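# Move the long cardboard box from desk to shelf

## Task

Pick up the long cardboard box lying on the desk and set it down on one of the shelves at the far end of the aisle (either side is fine). It must rest directly on the shelf board, not on top of a carton, and no part of it may project past the shelf's front edge. The box must not topple or finish tilted, and it has to stay there by itself once the robot lets go.

## Robot and tools

Robot: TidyBot++, a single-arm mobile manipulator. The base is 0.54 m long, 0.50 m wide and 0.38 m tall, and rides on four powered casters. On top sits one seven-joint arm ending in a two-finger parallel gripper. The shoulder is 0.12 m ahead of the base centre and 0.68 m off the floor. Arm segments: upper arm 0.42 m, forearm 0.31 m, hand 0.31 m from the wrist to the reported hand point. Cameras: base_camera, fixed on the base looking forward, and wrist_camera, which looks along the hand.

Frames: the base frame has its origin on the floor below the base centre, with x ahead, y to the left and z up. hand_pose is given in this frame and marks the spot midway between the finger pads. Its own z axis runs out along the fingers, and its y axis is the closing direction. Odometry is the base frame as it was when the scene began. Heading is positive to the left and spans -3.142 to 3.142. base_tilt is in degrees, positive when leaning forward or right. Tilt and odometry readings carry a fixed error of about 1 degree plus noise, and odometry drifts a few centimetres and degrees over many moves, counting wheel slip as travel.

execute_actions: argument "actions" is a list holding one action or none; an empty list only reports state and pictures. An action may contain "base", "joints", both, and optionally "speeds". Everything in one action starts at once. "base" holds exactly one relative command, an offset from where the base last reported itself: translate_m (metres, forward positive, -2 to 2), strafe_m (metres, left positive, -2 to 2) or rotate_rad (radians, counter-clockwise from above positive, -6.3 to 6.3). "joints" holds absolute targets by name, in radians: joint_1_rad (any angle, turns the whole arm about vertical, positive is clockwise from above, opposite to rotate_rad), joint_2_rad shoulder (-2.249 to 2.249), joint_3_rad (any angle, rolls the upper arm), joint_4_rad elbow (-2.579 to 2.579), joint_5_rad (any angle, rolls the forearm), joint_6_rad wrist (-2.099 to 2.099), joint_7_rad (any angle, rolls the hand; with the hand down, positive is counter-clockwise from above, and 1.57 makes the fingers open left-right). gripper_pos is a 0 to 1 scale: 0 fully open (about 85 mm between pads), 1 fully closed; gap is roughly 85*(1-gripper_pos) mm. Unlimited joints go the short way round, so rotate them in steps below half a turn. "speeds" caps top speed for this action only: translate_m and strafe_m 0.05 to 0.5 m/s, rotate_rad 0.1 to 1.57 rad/s (defaults are the maxima). A base move needing more than 8.667 s is refused. "cameras" picks images: base_camera, wrist_camera or all; omitted means all, [] means none. Unknown keys or out-of-range numbers make the whole call rejected with no motion. Joints or base left out of an action may still be driving to old targets.

Arm geometry in the plane of the base x axis (joint_1_rad 0, joint_3_rad 3.14, joint_5_rad 0, close to the folded start): angle from vertical, forward positive, is joint_2 for the upper arm, joint_2 - joint_4 for the forearm, and joint_2 - joint_4 - joint_6 for the hand. Sum length*sin for reach ahead of the shoulder and length*cos for height above it. A downward hand reaches at most about 0.94 m high, and only near the base. Closed fingertips sit about 20 mm beyond the hand point.

wait: "seconds" 0 to 10; nothing new is commanded and it returns state and images. zoom_image: "camera" (base_camera or wrist_camera) and "region" [x0, y0, x1, y1] in pixels from the top-left of that camera's latest full image, no larger than 504 by 504. read_manual: optional "section", only "licences"; no motion. finished_scene: "scene" is the current scene's number; it ends the scene permanently after the last command is held and reports success.

Result lines: base_status and joint_status tell how each motion ended. "done" for the base means the wheels turned the commanded amount, even if the base slipped or was blocked short. "off_target": stopped away from target and may keep pushing. "contact_stop"/"time_out": target dropped, holding in place. "joint command not followed" plus "cause:" means a self-collision check rejected the arm targets (the gripper part still runs); "not_followed" joints may be retried later. on_its_own lists uncommanded motion. motor_effort gives percent of max per motor with the peak of the last action in brackets; readings are noisy and biased. For the gripper at 1, "done" means it closed on nothing; "off_target" means it is holding something. "ARM HIT" flags a hard hit on the base or arm. MOTOR HOT warns from 60 °C; at 75 °C an OVER-TEMPERATURE FAULT lets the arm sag and keys report limit_stop_at_motor_heat. A torque fault (joint_1-4 limit 104.5 N m, warning 56.7; joint_5-7 limit 51.3, warning 29.4) freezes the arm and gripper for 10 s while the base continues.

Accuracy: friction and load make joints stop short; the hand often ends 1-2 cm off, more when outstretched, and a carried object makes it sag. Correct by sending each joint its previous command plus (desired minus read). While holding an object, never send a joint its current reading. Trust the cameras over hand_pose.

Avoid: dropping, slamming or shoving objects; driving the base while the arm is caught on something high (the robot can tip); pulling horizontally on a raised hand; letting the arm hit the base (no check prevents it); blocked base or arm pushing hard; holding loads long enough to overheat. Objects may be nudged occasionally by outside pushes. Before ending, release the box and confirm it rests flat and stable on the shelf.

Each tool is called by a JSON object that holds its "fn" and its "kwargs", one argument or row to a line.

## Session

{"fn": "execute_actions", "kwargs": {
  "actions": []
}}

Scene clock: 0.00 s.
base_odometry: x=+0.000 y=+0.000 heading=+0.000 (m, m, rad; odometry frame)
base_tilt: forward=-0.4 right=-0.1 (deg)
base_status: not commanded
joint_positions: joint_1_rad=-0.033 joint_2_rad=-0.362 joint_3_rad=+3.134 joint_4_rad=-2.547 joint_5_rad=+0.025 joint_6_rad=-0.880 joint_7_rad=+1.586 gripper_pos=+0.000
joint_status: not commanded
motor_effort: joint_1_rad=+0 joint_2_rad=-1 joint_3_rad=+0 joint_4_rad=+14 joint_5_rad=+0 joint_6_rad=+1 joint_7_rad=+1 (%)
hand_pose: x=+0.2510 y=+0.0002 z=+0.5839 quat_wxyz=(+0.011, +0.999, +0.035, +0.039) (m; base frame)
pictures: base_camera, wrist_camera
Images, in order (width x height): base_camera 644x364, wrist_camera 644x476.

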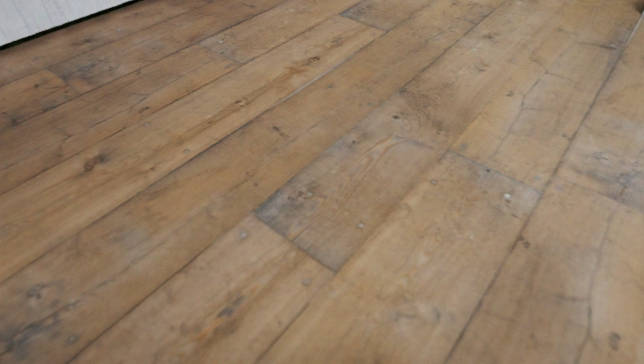

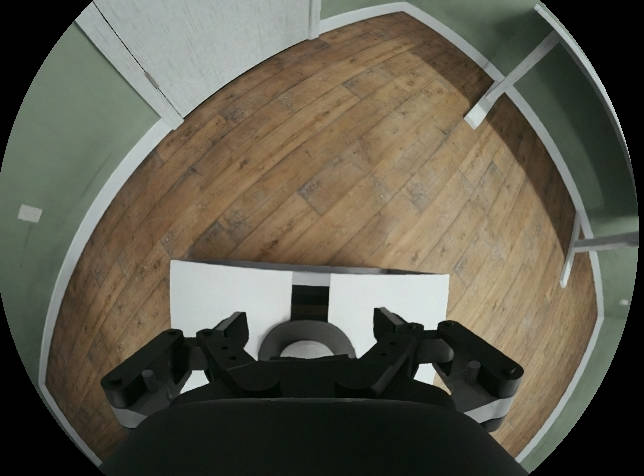

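{"fn": "execute_actions", "kwargs": {
  "actions": [
    {"base":{"rotate_rad":-0.9},"joints":{"joint_4_rad":-2.2,"joint_6_rad":0.0}}
  ]
}}

Scene clock: 3.57 s.
base_odometry: x=+0.000 y=+0.000 heading=-0.899 (m, m, rad; odometry frame)
base_tilt: forward=-0.4 right=-0.1 (deg)
base_status: done
joint_positions: joint_1_rad=-0.033 joint_2_rad=-0.362 joint_3_rad=+3.135 joint_4_rad=-2.209 joint_5_rad=+0.025 joint_6_rad=-0.014 joint_7_rad=+1.586 gripper_pos=+0.000
joint_status: all done
motor_effort: joint_1_rad=+0(2) joint_2_rad=-9(9) joint_3_rad=+0(1) joint_4_rad=+20(20) joint_5_rad=+0(1) joint_6_rad=+7(8) joint_7_rad=+1(1) (%)
hand_pose: x=+0.5702 y=+0.0194 z=+0.9002 quat_wxyz=(+0.002, +0.801, +0.033, +0.597) (m; base frame)
pictures: base_camera, wrist_camera
Images, in order (width x height): base_camera 644x364, wrist_camera 644x476.

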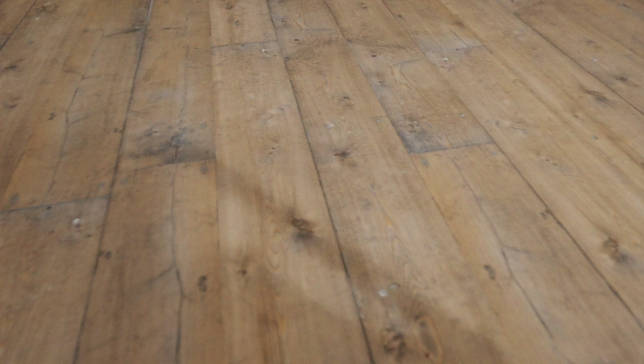

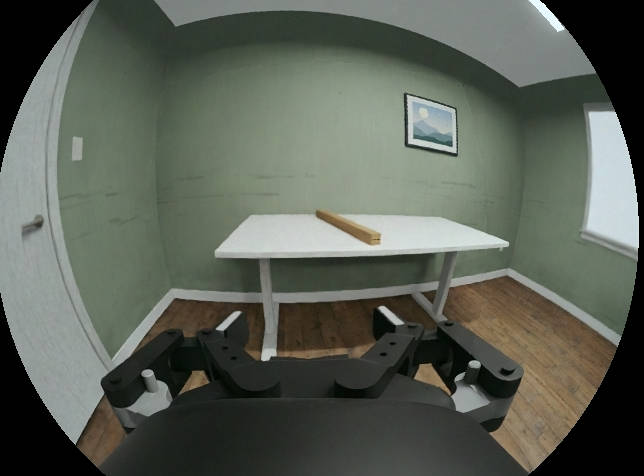

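{"fn": "execute_actions", "kwargs": {
  "actions": [
    {"joints":{"joint_1_rad":2.3}}
  ],
  "cameras": ["wrist_camera"]
}}

Scene clock: 11.20 s.
base_odometry: x=+0.000 y=+0.000 heading=-0.899 (m, m, rad; odometry frame)
base_tilt: forward=-0.4 right=-0.1 (deg)
base_status: not commanded
joint_positions: joint_1_rad=+2.284 joint_2_rad=-0.362 joint_3_rad=+3.135 joint_4_rad=-2.209 joint_5_rad=+0.025 joint_6_rad=-0.014 joint_7_rad=+1.586 gripper_pos=+0.000
joint_status: all done
motor_effort: joint_1_rad=+0(1) joint_2_rad=-9(9) joint_3_rad=+0(1) joint_4_rad=+21(20) joint_5_rad=+0(0) joint_6_rad=+8(8) joint_7_rad=+1(1) (%)
hand_pose: x=-0.1729 y=-0.3446 z=+0.9002 quat_wxyz=(+0.548, +0.351, -0.721, +0.238) (m; base frame)
pictures: wrist_camera
Images, in order (width x height): wrist_camera 644x476.

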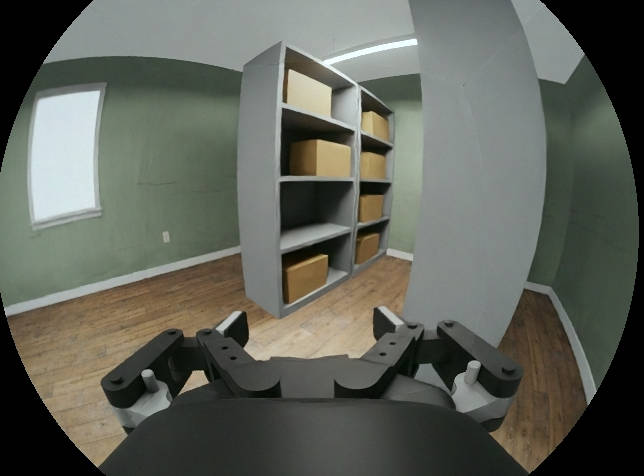

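{"fn": "execute_actions", "kwargs": {
  "actions": [
    {"base":{"rotate_rad":0.15},"joints":{"joint_1_rad":0.03,"joint_2_rad":-0.3,"joint_4_rad":-1.7,"joint_6_rad":-0.9}}
  ]
}}

Scene clock: 17.23 s.
base_odometry: x=+0.000 y=+0.000 heading=-0.750 (m, m, rad; odometry frame)
base_tilt: forward=-0.4 right=-0.1 (deg)
base_status: done
joint_positions: joint_1_rad=+0.046 joint_2_rad=-0.325 joint_3_rad=+3.135 joint_4_rad=-1.721 joint_5_rad=+0.025 joint_6_rad=-0.874 joint_7_rad=+1.586 gripper_pos=+0.000
joint_status: all done
motor_effort: joint_1_rad=+0(1) joint_2_rad=-10(9) joint_3_rad=+0(1) joint_4_rad=+20(21) joint_5_rad=+0(0) joint_6_rad=+6(7) joint_7_rad=+1(0) (%)
hand_pose: x=+0.5317 y=-0.0205 z=+0.9349 quat_wxyz=(+0.025, +0.906, -0.007, +0.421) (m; base frame)
pictures: base_camera, wrist_camera
Images, in order (width x height): base_camera 644x364, wrist_camera 644x476.

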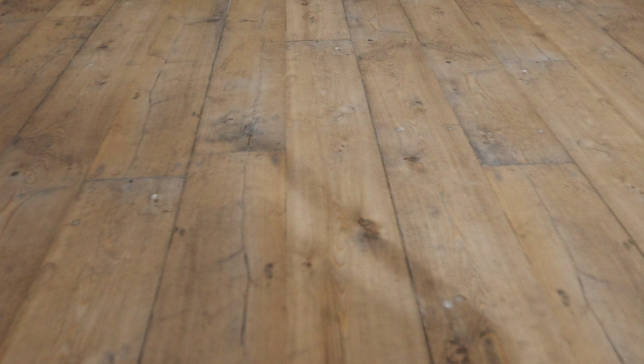

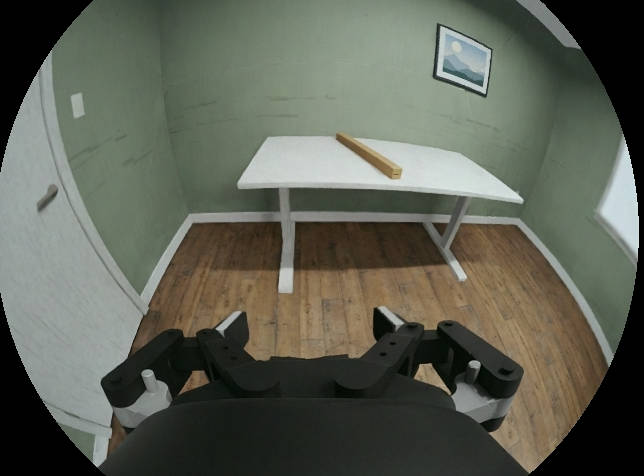

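{"fn": "execute_actions", "kwargs": {
  "actions": [
    {"base":{"rotate_rad":0.07},"joints":{"joint_1_rad":0.0,"joint_2_rad":0.0,"joint_4_rad":-1.2,"joint_6_rad":-1.4}}
  ],
  "cameras": []
}}

{"fn": "execute_actions", "kwargs": {
  "actions": [
    {"base":{"strafe_m":-0.35}}
  ],
  "cameras": ["wrist_camera"]
}}

{"fn": "execute_actions", "kwargs": {
  "actions": [
    {"base":{"translate_m":0.4}}
  ]
}}

Scene clock: 22.73 s.
base_odometry: x=+0.000 y=+0.000 heading=-0.681 (m, m, rad; odometry frame)
base_tilt: forward=-0.3 right=-0.1 (deg)
base_status: done
joint_positions: joint_1_rad=+0.020 joint_2_rad=-0.018 joint_3_rad=+3.132 joint_4_rad=-1.220 joint_5_rad=+0.025 joint_6_rad=-1.375 joint_7_rad=+1.586 gripper_pos=+0.000
joint_status: all done
motor_effort: joint_1_rad=+1(2) joint_2_rad=-20(21) joint_3_rad=+0(2) joint_4_rad=+18(21) joint_5_rad=+0(1) joint_6_rad=+4(6) joint_7_rad=+1(0) (%)
hand_pose: x=+0.5709 y=-0.0109 z=+0.9530 quat_wxyz=(+0.016, +0.960, +0.002, +0.278) (m; base frame)
pictures: none
No camera images: the call's "cameras" was empty. Leave "cameras" out to get every camera's image.

Scene clock: 24.77 s.
base_odometry: x=-0.221 y=-0.272 heading=-0.681 (m, m, rad; odometry frame)
base_tilt: forward=-0.4 right=-0.1 (deg)
base_status: done
joint_positions: joint_1_rad=+0.012 joint_2_rad=-0.018 joint_3_rad=+3.135 joint_4_rad=-1.220 joint_5_rad=+0.025 joint_6_rad=-1.375 joint_7_rad=+1.586 gripper_pos=+0.000
joint_status: not commanded
motor_effort: joint_1_rad=+0(2) joint_2_rad=-20(21) joint_3_rad=-1(2) joint_4_rad=+18(19) joint_5_rad=+0(1) joint_6_rad=+5(5) joint_7_rad=+0(0) (%)
hand_pose: x=+0.5710 y=-0.0088 z=+0.9530 quat_wxyz=(+0.016, +0.960, +0.004, +0.278) (m; base frame)
pictures: wrist_camera
Images, in order (width x height): wrist_camera 644x476.

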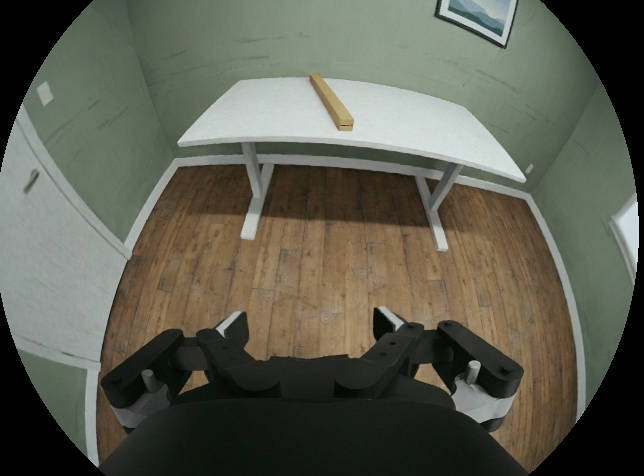

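Scene clock: 26.83 s.
base_odometry: x=+0.090 y=-0.524 heading=-0.682 (m, m, rad; odometry frame)
base_tilt: forward=-0.4 right=-0.1 (deg)
base_status: done
joint_positions: joint_1_rad=+0.012 joint_2_rad=-0.003 joint_3_rad=+3.135 joint_4_rad=-1.217 joint_5_rad=+0.025 joint_6_rad=-1.378 joint_7_rad=+1.586 gripper_pos=+0.000
joint_status: not commanded
motor_effort: joint_1_rad=+1(0) joint_2_rad=-19(23) joint_3_rad=-1(1) joint_4_rad=+18(19) joint_5_rad=+0(1) joint_6_rad=+4(5) joint_7_rad=+0(0) (%)
hand_pose: x=+0.5748 y=-0.0089 z=+0.9469 quat_wxyz=(+0.016, +0.962, +0.004, +0.271) (m; base frame)
pictures: base_camera, wrist_camera
Images, in order (width x height): base_camera 644x364, wrist_camera 644x476.

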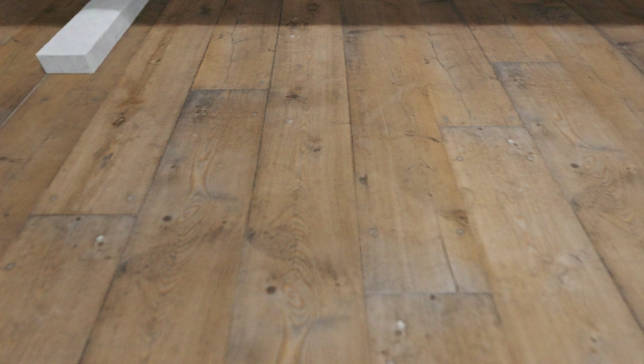

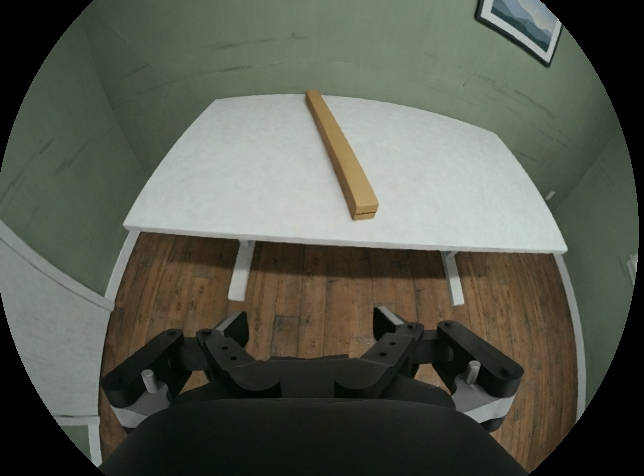

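{"fn": "execute_actions", "kwargs": {
  "actions": [
    {"base":{"translate_m":0.45},"joints":{"joint_2_rad":0.35,"joint_4_rad":-0.75,"joint_6_rad":-1.85,"joint_7_rad":1.76}}
  ],
  "cameras": ["wrist_camera"]
}}

Scene clock: 43.70 s.
base_odometry: x=+0.439 y=-0.808 heading=-0.682 (m, m, rad; odometry frame)
base_tilt: forward=-0.3 right=-0.1 (deg)
base_status: done
joint_positions: joint_1_rad=+0.012 joint_2_rad=+0.357 joint_3_rad=+3.135 joint_4_rad=-0.770 joint_5_rad=+0.025 joint_6_rad=-1.824 joint_7_rad=+1.736 gripper_pos=+0.000
joint_status: all done
motor_effort: joint_1_rad=+1(0) joint_2_rad=-33(37) joint_3_rad=-1(0) joint_4_rad=+16(20) joint_5_rad=+0(0) joint_6_rad=+1(5) joint_7_rad=+1(1) (%)
hand_pose: x=+0.6088 y=-0.0097 z=+0.9054 quat_wxyz=(+0.019, +0.993, +0.075, +0.094) (m; base frame)
pictures: wrist_camera
Images, in order (width x height): wrist_camera 644x476.

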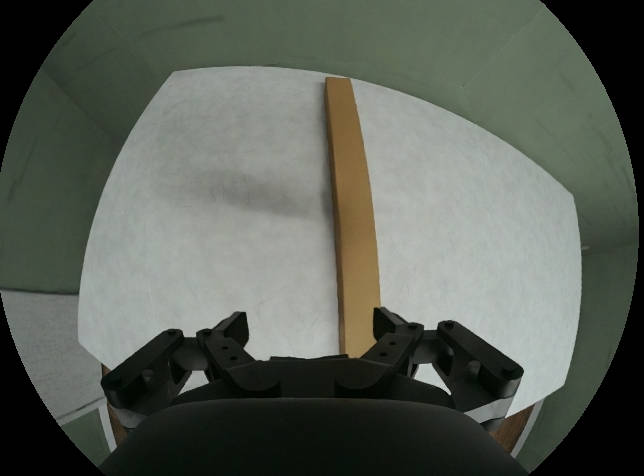

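{"fn": "execute_actions", "kwargs": {
  "actions": [
    {"base":{"strafe_m":-0.035},"joints":{"joint_7_rad":1.80}}
  ],
  "cameras": []
}}

{"fn": "execute_actions", "kwargs": {
  "actions": [
    {"base":{"translate_m":0.04},"joints":{"joint_2_rad":0.6,"joint_4_rad":-0.6,"joint_6_rad":-1.9}}
  ],
  "cameras": ["wrist_camera"]
}}

Scene clock: 49.60 s.
base_odometry: x=+0.417 y=-0.836 heading=-0.682 (m, m, rad; odometry frame)
base_tilt: forward=-0.4 right=-0.1 (deg)
base_status: done
joint_positions: joint_1_rad=+0.007 joint_2_rad=+0.357 joint_3_rad=+3.135 joint_4_rad=-0.770 joint_5_rad=+0.025 joint_6_rad=-1.825 joint_7_rad=+1.781 gripper_pos=+0.000
joint_status: all done
motor_effort: joint_1_rad=+1(2) joint_2_rad=-33(34) joint_3_rad=-1(2) joint_4_rad=+16(16) joint_5_rad=+0(1) joint_6_rad=+2(2) joint_7_rad=+2(0) (%)
hand_pose: x=+0.6087 y=-0.0075 z=+0.9055 quat_wxyz=(+0.021, +0.990, +0.100, +0.093) (m; base frame)
pictures: none
No camera images: the call's "cameras" was empty. Leave "cameras" out to get every camera's image.

Scene clock: 51.17 s.
base_odometry: x=+0.448 y=-0.861 heading=-0.683 (m, m, rad; odometry frame)
base_tilt: forward=-0.4 right=-0.1 (deg)
base_status: done
joint_positions: joint_1_rad=+0.007 joint_2_rad=+0.603 joint_3_rad=+3.135 joint_4_rad=-0.621 joint_5_rad=+0.025 joint_6_rad=-1.874 joint_7_rad=+1.781 gripper_pos=+0.000
joint_status: all done
motor_effort: joint_1_rad=+0(1) joint_2_rad=-41(46) joint_3_rad=-1(1) joint_4_rad=+15(16) joint_5_rad=+0(0) joint_6_rad=+0(3) joint_7_rad=+1(0) (%)
hand_pose: x=+0.6668 y=-0.0079 z=+0.8244 quat_wxyz=(+0.012, +0.995, +0.100, +0.021) (m; base frame)
pictures: wrist_camera
Images, in order (width x height): wrist_camera 644x476.

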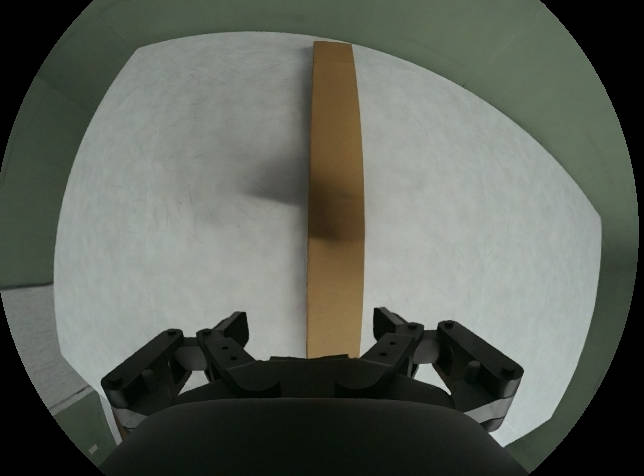

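{"fn": "execute_actions", "kwargs": {
  "actions": [
    {"base":{"strafe_m":-0.018}}
  ],
  "cameras": []
}}

{"fn": "execute_actions", "kwargs": {
  "actions": [
    {"joints":{"joint_2_rad":0.68,"joint_4_rad":-0.72,"joint_6_rad":-1.72}}
  ],
  "cameras": ["wrist_camera"]
}}

Scene clock: 54.57 s.
base_odometry: x=+0.437 y=-0.875 heading=-0.682 (m, m, rad; odometry frame)
base_tilt: forward=-0.3 right=-0.1 (deg)
base_status: done
joint_positions: joint_1_rad=+0.007 joint_2_rad=+0.603 joint_3_rad=+3.135 joint_4_rad=-0.620 joint_5_rad=+0.025 joint_6_rad=-1.875 joint_7_rad=+1.781 gripper_pos=+0.000
joint_status: not commanded
motor_effort: joint_1_rad=+0(4) joint_2_rad=-42(42) joint_3_rad=-1(2) joint_4_rad=+15(16) joint_5_rad=+0(1) joint_6_rad=+0(1) joint_7_rad=+1(0) (%)
hand_pose: x=+0.6667 y=-0.0074 z=+0.8244 quat_wxyz=(+0.012, +0.995, +0.100, +0.021) (m; base frame)
pictures: none
No camera images: the call's "cameras" was empty. Leave "cameras" out to get every camera's image.

Scene clock: 55.67 s.
base_odometry: x=+0.437 y=-0.875 heading=-0.682 (m, m, rad; odometry frame)
base_tilt: forward=-0.3 right=-0.1 (deg)
base_status: not commanded
joint_positions: joint_1_rad=+0.007 joint_2_rad=+0.676 joint_3_rad=+3.135 joint_4_rad=-0.706 joint_5_rad=+0.025 joint_6_rad=-1.740 joint_7_rad=+1.781 gripper_pos=+0.000
joint_status: all done
motor_effort: joint_1_rad=+0(0) joint_2_rad=-44(48) joint_3_rad=-1(1) joint_4_rad=+16(17) joint_5_rad=+0(0) joint_6_rad=+0(1) joint_7_rad=+1(1) (%)
hand_pose: x=+0.6971 y=-0.0077 z=+0.7578 quat_wxyz=(+0.011, +0.995, +0.102, +0.008) (m; base frame)
pictures: wrist_camera
Images, in order (width x height): wrist_camera 644x476.

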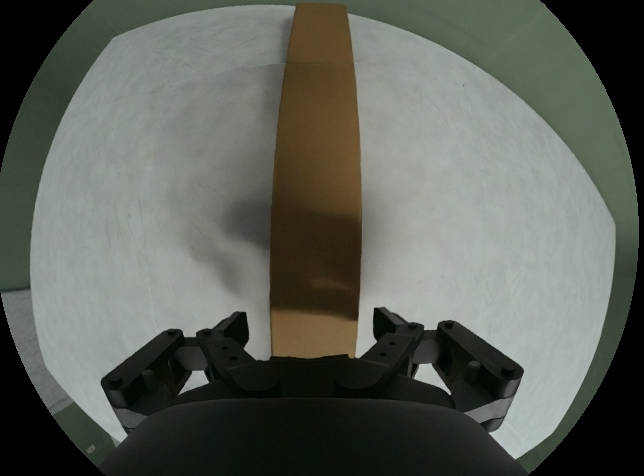

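{"fn": "execute_actions", "kwargs": {
  "actions": [
    {"joints":{"gripper_pos":1}}
  ],
  "cameras": []
}}

{"fn": "execute_actions", "kwargs": {
  "actions": [
    {"joints":{"joint_2_rad":0.45,"joint_4_rad":-0.7,"joint_6_rad":-1.97}}
  ],
  "cameras": ["wrist_camera"]
}}

Scene clock: 58.53 s.
base_odometry: x=+0.437 y=-0.875 heading=-0.682 (m, m, rad; odometry frame)
base_tilt: forward=-0.4 right=-0.1 (deg)
base_status: not commanded
joint_positions: joint_1_rad=+0.007 joint_2_rad=+0.675 joint_3_rad=+3.135 joint_4_rad=-0.706 joint_5_rad=+0.025 joint_6_rad=-1.740 joint_7_rad=+1.781 gripper_pos=+0.468
joint_status: gripper_pos off_target (ended at +0.468, target +1.000)
motor_effort: joint_1_rad=+0(0) joint_2_rad=-43(46) joint_3_rad=-1(1) joint_4_rad=+15(17) joint_5_rad=+0(0) joint_6_rad=+1(1) joint_7_rad=+0(1) (%)
hand_pose: x=+0.6968 y=-0.0077 z=+0.7585 quat_wxyz=(+0.011, +0.995, +0.102, +0.009) (m; base frame)
pictures: none
No camera images: the call's "cameras" was empty. Leave "cameras" out to get every camera's image.

Scene clock: 60.03 s.
base_odometry: x=+0.437 y=-0.875 heading=-0.682 (m, m, rad; odometry frame)
base_tilt: forward=-0.4 right=-0.1 (deg)
base_status: not commanded
joint_positions: joint_1_rad=+0.007 joint_2_rad=+0.446 joint_3_rad=+3.135 joint_4_rad=-0.702 joint_5_rad=+0.025 joint_6_rad=-1.924 joint_7_rad=+1.788 gripper_pos=+0.468
joint_status: all done
motor_effort: joint_1_rad=+1(0) joint_2_rad=-37(49) joint_3_rad=-1(1) joint_4_rad=+14(18) joint_5_rad=+0(0) joint_6_rad=-3(2) joint_7_rad=-2(2) (%)
hand_pose: x=+0.6090 y=-0.0070 z=+0.8799 quat_wxyz=(+0.014, +0.994, +0.103, +0.034) (m; base frame)
pictures: wrist_camera
Images, in order (width x height): wrist_camera 644x476.

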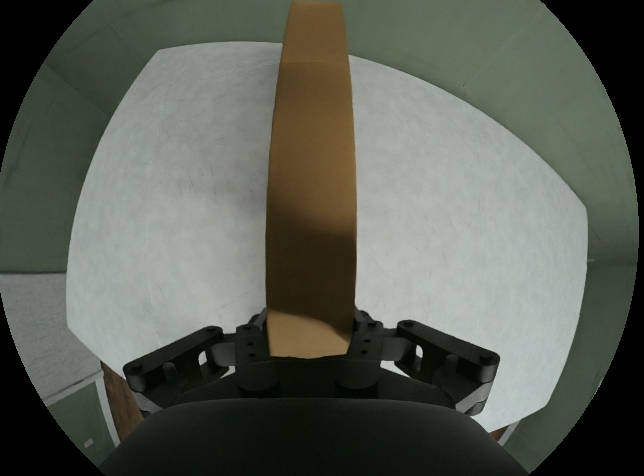

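{"fn": "execute_actions", "kwargs": {
  "actions": [
    {"base":{"translate_m":-0.65},"joints":{"joint_7_rad":1.55}}
  ],
  "cameras": []
}}

{"fn": "execute_actions", "kwargs": {
  "actions": [
    {"base":{"strafe_m":-0.39}}
  ],
  "cameras": []
}}

{"fn": "execute_actions", "kwargs": {
  "actions": [
    {"base":{"rotate_rad":3.14},"speeds":{"rotate_rad":1.0},"joints":{"joint_6_rad":-1.3}}
  ]
}}

Scene clock: 70.80 s.
base_odometry: x=-0.068 y=-0.465 heading=-0.682 (m, m, rad; odometry frame)
base_tilt: forward=-0.3 right=-0.1 (deg)
base_status: done
joint_positions: joint_1_rad=+0.006 joint_2_rad=+0.448 joint_3_rad=+3.135 joint_4_rad=-0.700 joint_5_rad=+0.026 joint_6_rad=-1.924 joint_7_rad=+1.572 gripper_pos=+0.469
joint_status: all done
motor_effort: joint_1_rad=+1(2) joint_2_rad=-34(40) joint_3_rad=-1(2) joint_4_rad=+13(15) joint_5_rad=+0(3) joint_6_rad=-6(10) joint_7_rad=-1(9) (%)
hand_pose: x=+0.6097 y=-0.0070 z=+0.8796 quat_wxyz=(+0.011, +0.999, -0.004, +0.035) (m; base frame)
pictures: none
No camera images: the call's "cameras" was empty. Leave "cameras" out to get every camera's image.

Scene clock: 72.93 s.
base_odometry: x=-0.314 y=-0.768 heading=-0.682 (m, m, rad; odometry frame)
base_tilt: forward=-0.3 right=-0.1 (deg)
base_status: done
joint_positions: joint_1_rad=+0.008 joint_2_rad=+0.448 joint_3_rad=+3.135 joint_4_rad=-0.700 joint_5_rad=+0.026 joint_6_rad=-1.924 joint_7_rad=+1.572 gripper_pos=+0.469
joint_status: not commanded
motor_effort: joint_1_rad=+0(3) joint_2_rad=-36(36) joint_3_rad=-1(3) joint_4_rad=+13(14) joint_5_rad=-1(1) joint_6_rad=-7(6) joint_7_rad=-1(1) (%)
hand_pose: x=+0.6097 y=-0.0076 z=+0.8796 quat_wxyz=(+0.011, +0.999, -0.005, +0.035) (m; base frame)
pictures: none
No camera images: the call's "cameras" was empty. Leave "cameras" out to get every camera's image.

Scene clock: 77.20 s.
base_odometry: x=-0.314 y=-0.768 heading=+2.457 (m, m, rad; odometry frame)
base_tilt: forward=-0.4 right=-0.1 (deg)
base_status: done
joint_positions: joint_1_rad=-0.005 joint_2_rad=+0.448 joint_3_rad=+3.134 joint_4_rad=-0.700 joint_5_rad=+0.026 joint_6_rad=-1.300 joint_7_rad=+1.572 gripper_pos=+0.469
joint_status: all done
motor_effort: joint_1_rad=+0(5) joint_2_rad=-40(42) joint_3_rad=-1(3) joint_4_rad=+18(19) joint_5_rad=+0(2) joint_6_rad=+6(6) joint_7_rad=+1(1) (%)
hand_pose: x=+0.7870 y=+0.0010 z=+0.9508 quat_wxyz=(+0.009, +0.940, +0.005, +0.340) (m; base frame)
pictures: base_camera, wrist_camera
Images, in order (width x height): base_camera 644x364, wrist_camera 644x476.

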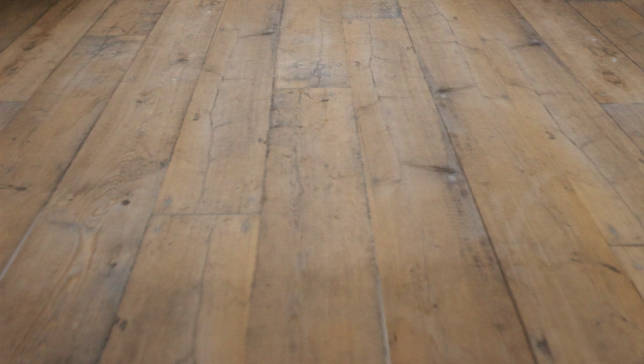

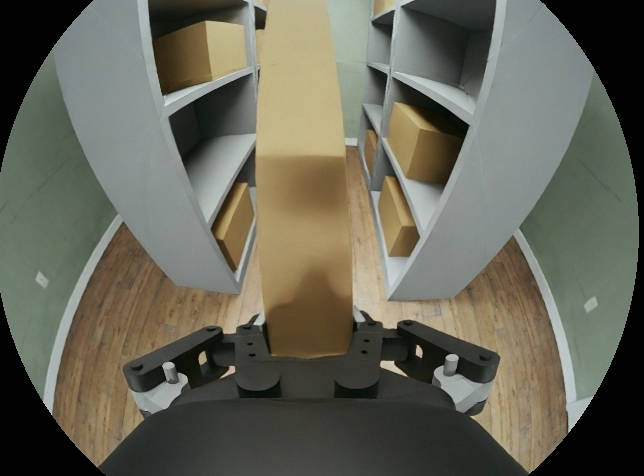

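{"fn": "execute_actions", "kwargs": {
  "actions": [
    {"joints":{"joint_2_rad":0.3,"joint_4_rad":-1.3,"joint_6_rad":-1.6}}
  ],
  "cameras": ["wrist_camera"]
}}

{"fn": "execute_actions", "kwargs": {
  "actions": [
    {"joints":{"joint_1_rad":1.59,"joint_7_rad":3.16}}
  ],
  "cameras": ["wrist_camera"]
}}

{"fn": "execute_actions", "kwargs": {
  "actions": [
    {"base":{"strafe_m":0.06},"joints":{"joint_2_rad":0.126,"joint_4_rad":-2.09,"joint_6_rad":-0.92}}
  ]
}}

Scene clock: 100.33 s.
base_odometry: x=-0.314 y=-0.768 heading=+2.457 (m, m, rad; odometry frame)
base_tilt: forward=-0.4 right=-0.1 (deg)
base_status: not commanded
joint_positions: joint_1_rad=-0.005 joint_2_rad=+0.325 joint_3_rad=+3.134 joint_4_rad=-1.284 joint_5_rad=+0.026 joint_6_rad=-1.576 joint_7_rad=+1.572 gripper_pos=+0.469
joint_status: all done
motor_effort: joint_1_rad=+1(0) joint_2_rad=-31(39) joint_3_rad=-1(1) joint_4_rad=+16(19) joint_5_rad=+0(0) joint_6_rad=-1(5) joint_7_rad=+1(1) (%)
hand_pose: x=+0.5540 y=-0.0013 z=+0.7577 quat_wxyz=(+0.012, +1.000, +0.008, -0.022) (m; base frame)
pictures: wrist_camera
Images, in order (width x height): wrist_camera 644x476.

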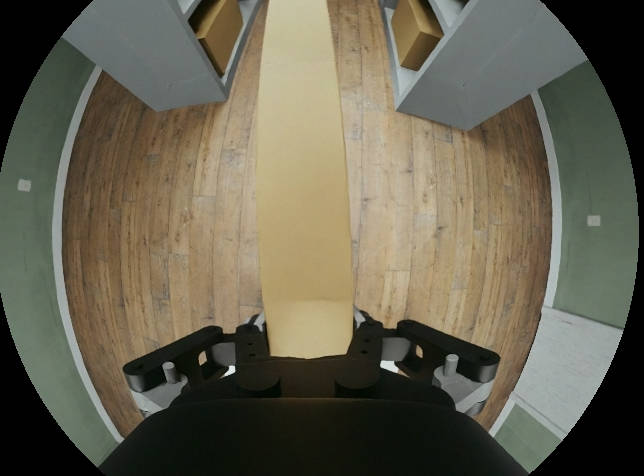

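Scene clock: 103.13 s.
base_odometry: x=-0.314 y=-0.768 heading=+2.457 (m, m, rad; odometry frame)
base_tilt: forward=-0.4 right=-0.1 (deg)
base_status: not commanded
joint_positions: joint_1_rad=+1.578 joint_2_rad=+0.325 joint_3_rad=+3.134 joint_4_rad=-1.284 joint_5_rad=+0.026 joint_6_rad=-1.576 joint_7_rad=+3.138 gripper_pos=+0.469
joint_status: all done
motor_effort: joint_1_rad=+1(1) joint_2_rad=-32(33) joint_3_rad=-1(2) joint_4_rad=+16(16) joint_5_rad=+0(1) joint_6_rad=+0(1) joint_7_rad=+1(0) (%)
hand_pose: x=+0.1124 y=-0.4350 z=+0.7577 quat_wxyz=(-0.022, +1.000, -0.001, -0.012) (m; base frame)
pictures: wrist_camera
Images, in order (width x height): wrist_camera 644x476.

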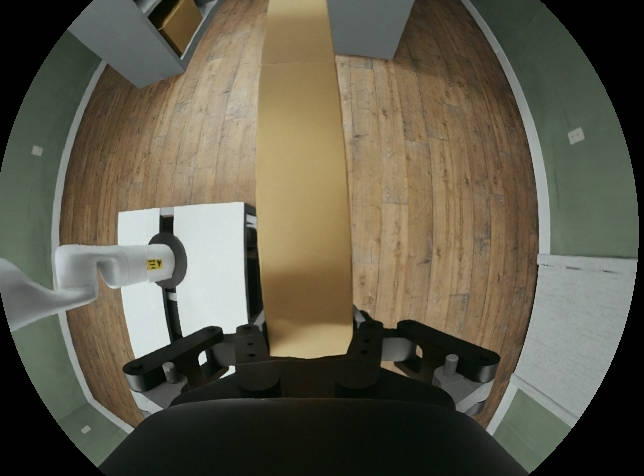

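Scene clock: 105.20 s.
base_odometry: x=-0.352 y=-0.815 heading=+2.458 (m, m, rad; odometry frame)
base_tilt: forward=-0.4 right=-0.1 (deg)
base_status: done
joint_positions: joint_1_rad=+1.578 joint_2_rad=+0.152 joint_3_rad=+3.134 joint_4_rad=-2.074 joint_5_rad=+0.026 joint_6_rad=-0.945 joint_7_rad=+3.138 gripper_pos=+0.469
joint_status: all done
motor_effort: joint_1_rad=+0(1) joint_2_rad=-21(36) joint_3_rad=+0(2) joint_4_rad=+12(15) joint_5_rad=+0(0) joint_6_rad=+0(3) joint_7_rad=+1(0) (%)
hand_pose: x=+0.1142 y=-0.3036 z=+0.5952 quat_wxyz=(-0.015, +1.000, +0.006, -0.010) (m; base frame)
pictures: base_camera, wrist_camera
Images, in order (width x height): base_camera 644x364, wrist_camera 644x476.

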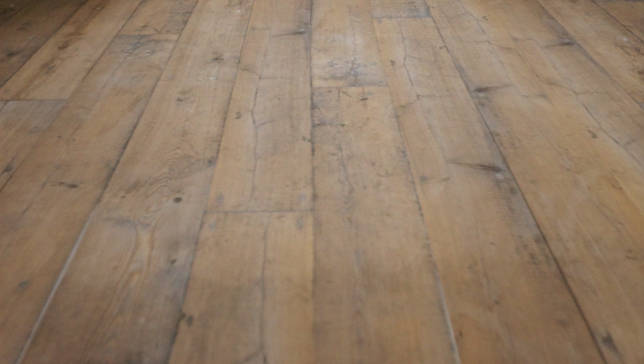

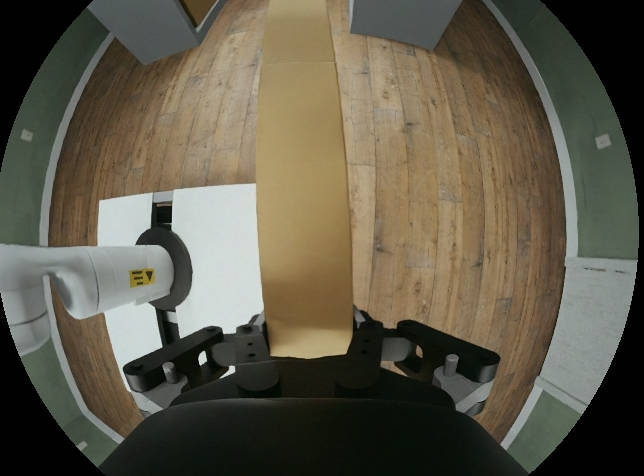

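{"fn": "execute_actions", "kwargs": {
  "actions": [
    {"base":{"rotate_rad":0.02}}
  ],
  "cameras": []
}}

{"fn": "execute_actions", "kwargs": {
  "actions": [
    {"base":{"translate_m":0.9}}
  ]
}}

Scene clock: 108.50 s.
base_odometry: x=-0.352 y=-0.815 heading=+2.478 (m, m, rad; odometry frame)
base_tilt: forward=-0.4 right=-0.1 (deg)
base_status: done
joint_positions: joint_1_rad=+1.578 joint_2_rad=+0.151 joint_3_rad=+3.134 joint_4_rad=-2.074 joint_5_rad=+0.026 joint_6_rad=-0.945 joint_7_rad=+3.138 gripper_pos=+0.469
joint_status: not commanded
motor_effort: joint_1_rad=+0(1) joint_2_rad=-21(22) joint_3_rad=-1(2) joint_4_rad=+13(13) joint_5_rad=+0(0) joint_6_rad=+0(1) joint_7_rad=+0(0) (%)
hand_pose: x=+0.1142 y=-0.3038 z=+0.5954 quat_wxyz=(-0.014, +1.000, +0.006, -0.010) (m; base frame)
pictures: none
No camera images: the call's "cameras" was empty. Leave "cameras" out to get every camera's image.

Scene clock: 111.63 s.
base_odometry: x=-1.061 y=-0.261 heading=+2.478 (m, m, rad; odometry frame)
base_tilt: forward=-0.4 right=+0.0 (deg)
base_status: done
joint_positions: joint_1_rad=+1.579 joint_2_rad=+0.150 joint_3_rad=+3.134 joint_4_rad=-2.074 joint_5_rad=+0.026 joint_6_rad=-0.944 joint_7_rad=+3.138 gripper_pos=+0.469
joint_status: not commanded
motor_effort: joint_1_rad=+1(2) joint_2_rad=-20(21) joint_3_rad=-1(2) joint_4_rad=+12(13) joint_5_rad=+0(0) joint_6_rad=-1(0) joint_7_rad=+0(0) (%)
hand_pose: x=+0.1138 y=-0.3040 z=+0.5955 quat_wxyz=(-0.014, +1.000, +0.006, -0.010) (m; base frame)
pictures: base_camera, wrist_camera
Images, in order (width x height): base_camera 644x364, wrist_camera 644x476.

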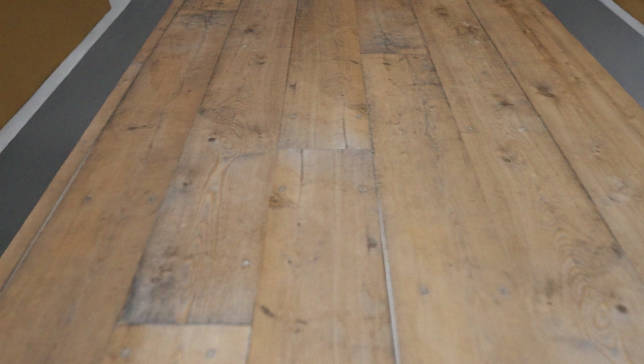

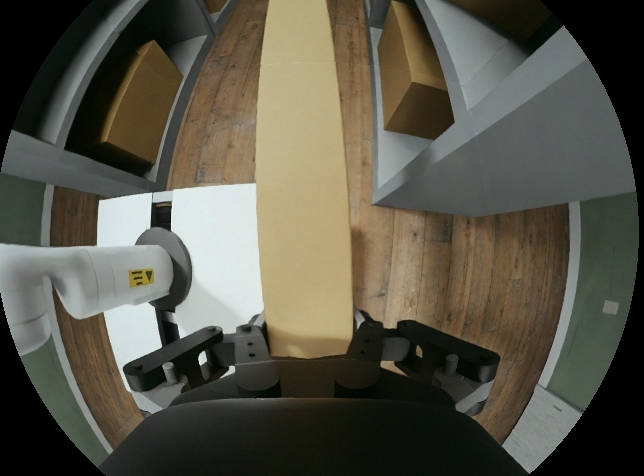

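{"fn": "execute_actions", "kwargs": {
  "actions": [
    {"base":{"translate_m":1.35}}
  ]
}}

Scene clock: 117.57 s.
base_odometry: x=-2.125 y=+0.570 heading=+2.478 (m, m, rad; odometry frame)
base_tilt: forward=-0.4 right=-0.1 (deg)
base_status: done
joint_positions: joint_1_rad=+1.581 joint_2_rad=+0.150 joint_3_rad=+3.134 joint_4_rad=-2.074 joint_5_rad=+0.026 joint_6_rad=-0.944 joint_7_rad=+3.138 gripper_pos=+0.469
joint_status: not commanded
motor_effort: joint_1_rad=+1(2) joint_2_rad=-21(21) joint_3_rad=-1(2) joint_4_rad=+12(13) joint_5_rad=+0(1) joint_6_rad=+0(0) joint_7_rad=+0(0) (%)
hand_pose: x=+0.1133 y=-0.3040 z=+0.5956 quat_wxyz=(-0.014, +1.000, +0.005, -0.010) (m; base frame)
pictures: base_camera, wrist_camera
Images, in order (width x height): base_camera 644x364, wrist_camera 644x476.

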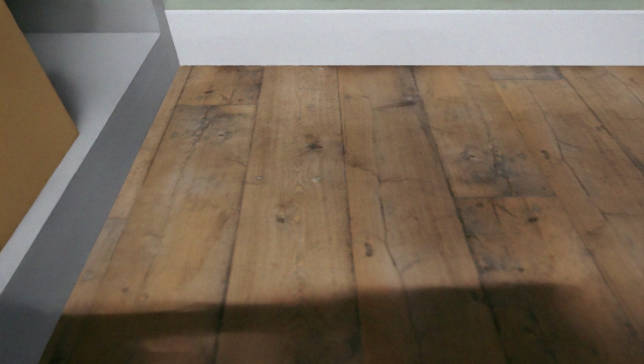

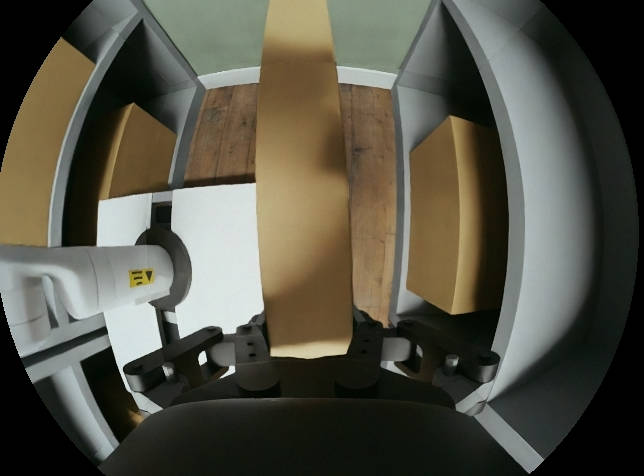

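{"fn": "execute_actions", "kwargs": {
  "actions": [
    {"base":{"strafe_m":-0.05},"joints":{"joint_2_rad":0.04,"joint_4_rad":-1.91,"joint_6_rad":-0.85}}
  ],
  "cameras": []
}}

{"fn": "execute_actions", "kwargs": {
  "actions": [
    {"base":{"translate_m":0.24}}
  ]
}}

Scene clock: 124.07 s.
base_odometry: x=-2.094 y=+0.610 heading=+2.479 (m, m, rad; odometry frame)
base_tilt: forward=-0.4 right=-0.1 (deg)
base_status: done
joint_positions: joint_1_rad=+1.581 joint_2_rad=+0.059 joint_3_rad=+3.134 joint_4_rad=-1.920 joint_5_rad=+0.026 joint_6_rad=-0.871 joint_7_rad=+3.138 gripper_pos=+0.469
joint_status: all done
motor_effort: joint_1_rad=+1(1) joint_2_rad=-22(24) joint_3_rad=-1(1) joint_4_rad=+16(17) joint_5_rad=+0(1) joint_6_rad=+2(3) joint_7_rad=+1(0) (%)
hand_pose: x=+0.1134 y=-0.4026 z=+0.6787 quat_wxyz=(+0.145, +0.989, +0.004, -0.011) (m; base frame)
pictures: none
No camera images: the call's "cameras" was empty. Leave "cameras" out to get every camera's image.

Scene clock: 125.80 s.
base_odometry: x=-2.284 y=+0.758 heading=+2.478 (m, m, rad; odometry frame)
base_tilt: forward=-0.4 right=-0.1 (deg)
base_status: done
joint_positions: joint_1_rad=+1.582 joint_2_rad=+0.059 joint_3_rad=+3.133 joint_4_rad=-1.920 joint_5_rad=+0.026 joint_6_rad=-0.871 joint_7_rad=+3.138 gripper_pos=+0.469
joint_status: not commanded
motor_effort: joint_1_rad=+0(2) joint_2_rad=-22(22) joint_3_rad=-1(2) joint_4_rad=+16(17) joint_5_rad=+0(1) joint_6_rad=+3(3) joint_7_rad=+0(0) (%)
hand_pose: x=+0.1134 y=-0.4026 z=+0.6787 quat_wxyz=(+0.145, +0.989, +0.004, -0.011) (m; base frame)
pictures: base_camera, wrist_camera
Images, in order (width x height): base_camera 644x364, wrist_camera 644x476.

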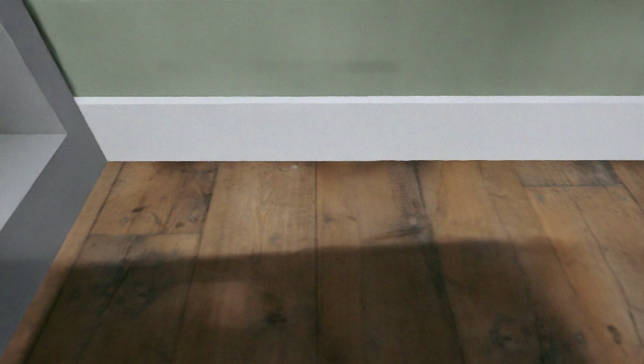

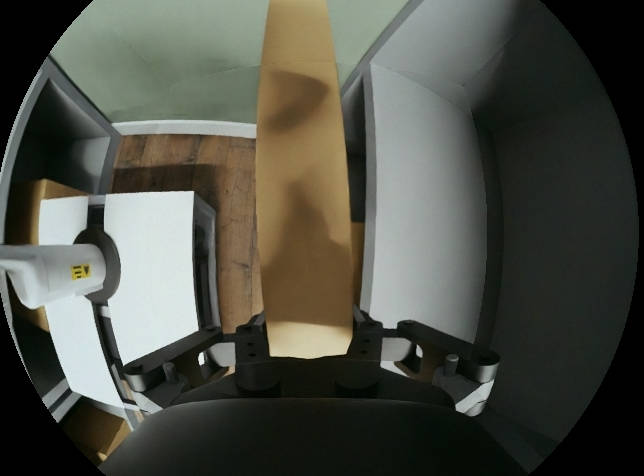

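{"fn": "execute_actions", "kwargs": {
  "actions": [
    {"joints":{"joint_2_rad":0.40,"joint_4_rad":-1.56,"joint_6_rad":-0.64}}
  ],
  "cameras": ["wrist_camera"]
}}

Scene clock: 137.20 s.
base_odometry: x=-2.284 y=+0.758 heading=+2.478 (m, m, rad; odometry frame)
base_tilt: forward=-0.4 right=-0.1 (deg)
base_status: not commanded
joint_positions: joint_1_rad=+1.582 joint_2_rad=+0.396 joint_3_rad=+3.133 joint_4_rad=-1.584 joint_5_rad=+0.026 joint_6_rad=-0.666 joint_7_rad=+3.138 gripper_pos=+0.469
joint_status: all done
motor_effort: joint_1_rad=+0(0) joint_2_rad=-36(39) joint_3_rad=-1(1) joint_4_rad=+17(19) joint_5_rad=+0(0) joint_6_rad=+4(4) joint_7_rad=+0(1) (%)
hand_pose: x=+0.1139 y=-0.5989 z=+0.6714 quat_wxyz=(+0.246, +0.969, +0.004, -0.008) (m; base frame)
pictures: wrist_camera
Images, in order (width x height): wrist_camera 644x476.

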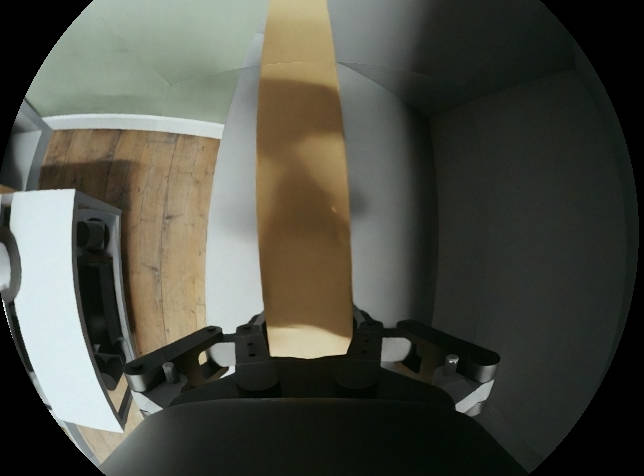

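{"fn": "execute_actions", "kwargs": {
  "actions": [
    {"joints":{"joint_2_rad":0.545,"joint_4_rad":-1.50,"joint_6_rad":-0.58}}
  ],
  "cameras": ["wrist_camera"]
}}

Scene clock: 142.23 s.
base_odometry: x=-2.284 y=+0.758 heading=+2.478 (m, m, rad; odometry frame)
base_tilt: forward=-0.4 right=-0.1 (deg)
base_status: not commanded
joint_positions: joint_1_rad=+1.582 joint_2_rad=+0.544 joint_3_rad=+3.133 joint_4_rad=-1.521 joint_5_rad=+0.026 joint_6_rad=-0.606 joint_7_rad=+3.138 gripper_pos=+0.469
joint_status: all done
motor_effort: joint_1_rad=+1(0) joint_2_rad=-41(44) joint_3_rad=-1(1) joint_4_rad=+17(18) joint_5_rad=+0(0) joint_6_rad=+4(4) joint_7_rad=+1(0) (%)
hand_pose: x=+0.1140 y=-0.6354 z=+0.6152 quat_wxyz=(+0.233, +0.972, +0.005, -0.007) (m; base frame)
pictures: wrist_camera
Images, in order (width x height): wrist_camera 644x476.

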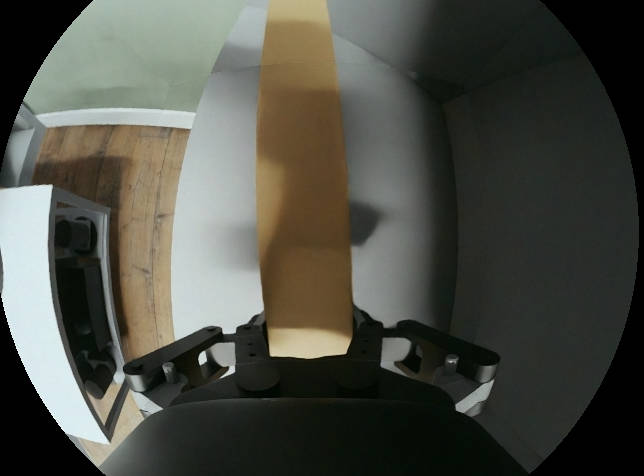

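{"fn": "execute_actions", "kwargs": {
  "actions": [
    {"joints":{"joint_2_rad":0.66,"joint_4_rad":-1.36,"joint_6_rad":-0.77}}
  ],
  "cameras": ["wrist_camera"]
}}

Scene clock: 153.33 s.
base_odometry: x=-2.284 y=+0.758 heading=+2.478 (m, m, rad; odometry frame)
base_tilt: forward=-0.4 right=-0.1 (deg)
base_status: not commanded
joint_positions: joint_1_rad=+1.582 joint_2_rad=+0.646 joint_3_rad=+3.133 joint_4_rad=-1.379 joint_5_rad=+0.026 joint_6_rad=-0.746 joint_7_rad=+3.142 gripper_pos=+0.469
joint_status: all done
motor_effort: joint_1_rad=+0(2) joint_2_rad=-42(45) joint_3_rad=-2(2) joint_4_rad=+16(17) joint_5_rad=-1(2) joint_6_rad=+3(6) joint_7_rad=+0(2) (%)
hand_pose: x=+0.1129 y=-0.6488 z=+0.5899 quat_wxyz=(+0.185, +0.983, +0.006, -0.008) (m; base frame)
pictures: wrist_camera
Images, in order (width x height): wrist_camera 644x476.

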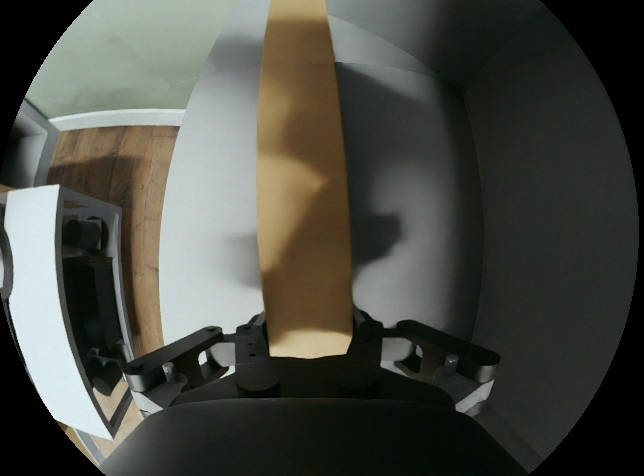

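{"fn": "execute_actions", "kwargs": {
  "actions": [
    {"joints":{"joint_2_rad":0.78,"joint_4_rad":-1.19,"joint_6_rad":-0.98}}
  ],
  "cameras": ["wrist_camera"]
}}

Scene clock: 157.13 s.
base_odometry: x=-2.284 y=+0.758 heading=+2.478 (m, m, rad; odometry frame)
base_tilt: forward=-0.4 right=-0.1 (deg)
base_status: not commanded
joint_positions: joint_1_rad=+1.582 joint_2_rad=+0.734 joint_3_rad=+3.133 joint_4_rad=-1.195 joint_5_rad=+0.026 joint_6_rad=-0.950 joint_7_rad=+3.144 gripper_pos=+0.469
joint_status: joint_2_rad off_target (ended at +0.734, target +0.780); the others done
motor_effort: joint_1_rad=+2(3) joint_2_rad=-42(43) joint_3_rad=-1(3) joint_4_rad=+14(16) joint_5_rad=-2(3) joint_6_rad=+1(4) joint_7_rad=+0(1) (%)
hand_pose: x=+0.1115 y=-0.6569 z=+0.5833 quat_wxyz=(+0.131, +0.991, +0.005, -0.009) (m; base frame)
pictures: wrist_camera
Images, in order (width x height): wrist_camera 644x476.

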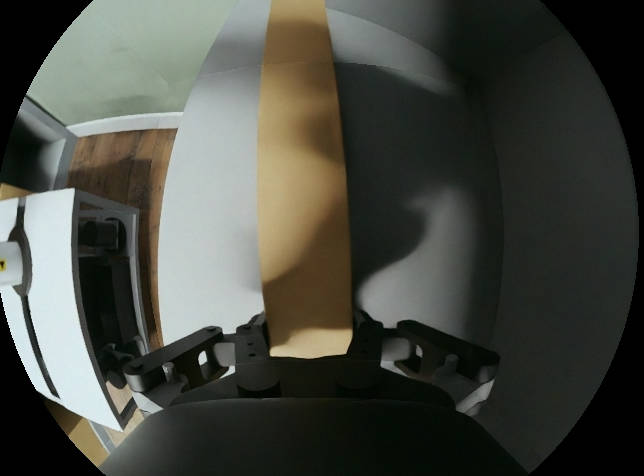

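Supported; release.

{"fn": "execute_actions", "kwargs": {
  "actions": [
    {"joints":{"joint_2_rad":0.75,"gripper_pos":0}}
  ],
  "cameras": ["wrist_camera"]
}}

{"fn": "execute_actions", "kwargs": {
  "actions": [
    {"joints":{"joint_2_rad":0.58,"joint_4_rad":-1.38,"joint_6_rad":-0.68}}
  ],
  "cameras": ["wrist_camera"]
}}

Scene clock: 160.00 s.
base_odometry: x=-2.284 y=+0.758 heading=+2.478 (m, m, rad; odometry frame)
base_tilt: forward=-0.4 right=-0.1 (deg)
base_status: not commanded
joint_positions: joint_1_rad=+1.582 joint_2_rad=+0.737 joint_3_rad=+3.133 joint_4_rad=-1.195 joint_5_rad=+0.026 joint_6_rad=-0.954 joint_7_rad=+3.144 gripper_pos=+0.000
joint_status: all done
motor_effort: joint_1_rad=+0(3) joint_2_rad=-46(48) joint_3_rad=-1(2) joint_4_rad=+16(17) joint_5_rad=+0(3) joint_6_rad=+2(2) joint_7_rad=+0(1) (%)
hand_pose: x=+0.1115 y=-0.6555 z=+0.5810 quat_wxyz=(+0.127, +0.992, +0.005, -0.009) (m; base frame)
pictures: wrist_camera
Images, in order (width x height): wrist_camera 644x476.

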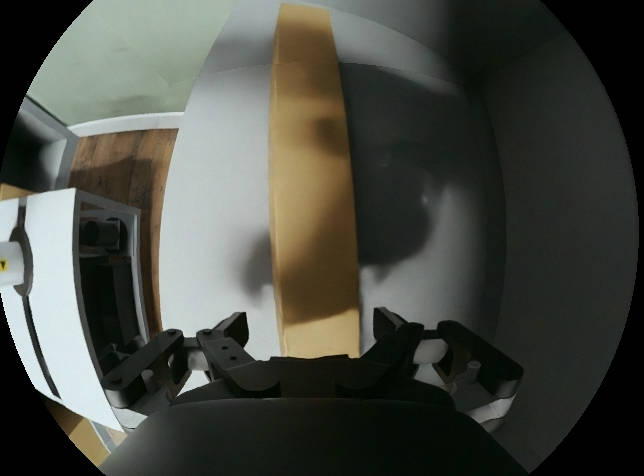

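Scene clock: 161.47 s.
base_odometry: x=-2.284 y=+0.758 heading=+2.478 (m, m, rad; odometry frame)
base_tilt: forward=-0.3 right=-0.1 (deg)
base_status: not commanded
joint_positions: joint_1_rad=+1.582 joint_2_rad=+0.588 joint_3_rad=+3.133 joint_4_rad=-1.361 joint_5_rad=+0.026 joint_6_rad=-0.701 joint_7_rad=+3.144 gripper_pos=+0.000
joint_status: all done
motor_effort: joint_1_rad=+1(1) joint_2_rad=-42(48) joint_3_rad=-1(1) joint_4_rad=+17(17) joint_5_rad=+0(0) joint_6_rad=+3(4) joint_7_rad=+1(0) (%)
hand_pose: x=+0.1130 y=-0.6725 z=+0.6414 quat_wxyz=(+0.243, +0.970, +0.006, -0.009) (m; base frame)
pictures: wrist_camera
Images, in order (width x height): wrist_camera 644x476.

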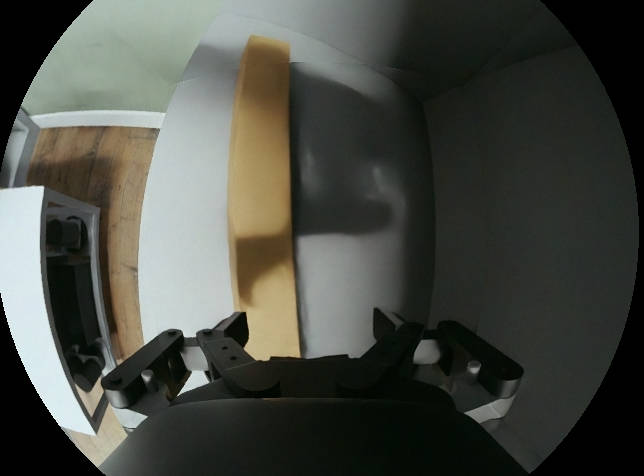

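{"fn": "execute_actions", "kwargs": {
  "actions": [
    {"joints":{"joint_2_rad":0.3,"joint_4_rad":-1.6,"joint_6_rad":-0.65}}
  ],
  "cameras": ["wrist_camera"]
}}

{"fn": "finished_scene", "kwargs": {
  "scene": 1
}}

Scene clock: 164.93 s.
base_odometry: x=-2.284 y=+0.758 heading=+2.478 (m, m, rad; odometry frame)
base_tilt: forward=-0.4 right=-0.1 (deg)
base_status: not commanded
joint_positions: joint_1_rad=+1.582 joint_2_rad=+0.304 joint_3_rad=+3.133 joint_4_rad=-1.578 joint_5_rad=+0.026 joint_6_rad=-0.676 joint_7_rad=+3.144 gripper_pos=+0.000
joint_status: all done
motor_effort: joint_1_rad=+1(1) joint_2_rad=-33(44) joint_3_rad=-1(1) joint_4_rad=+18(18) joint_5_rad=+0(0) joint_6_rad=+5(5) joint_7_rad=+0(0) (%)
hand_pose: x=+0.1137 y=-0.5966 z=+0.7270 quat_wxyz=(+0.287, +0.958, +0.007, -0.010) (m; base frame)
pictures: wrist_camera
Images, in order (width x height): wrist_camera 644x476.

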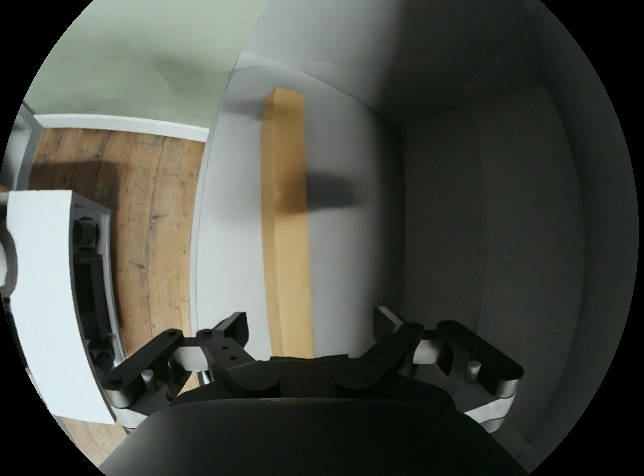

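The scene is finished: the task was done.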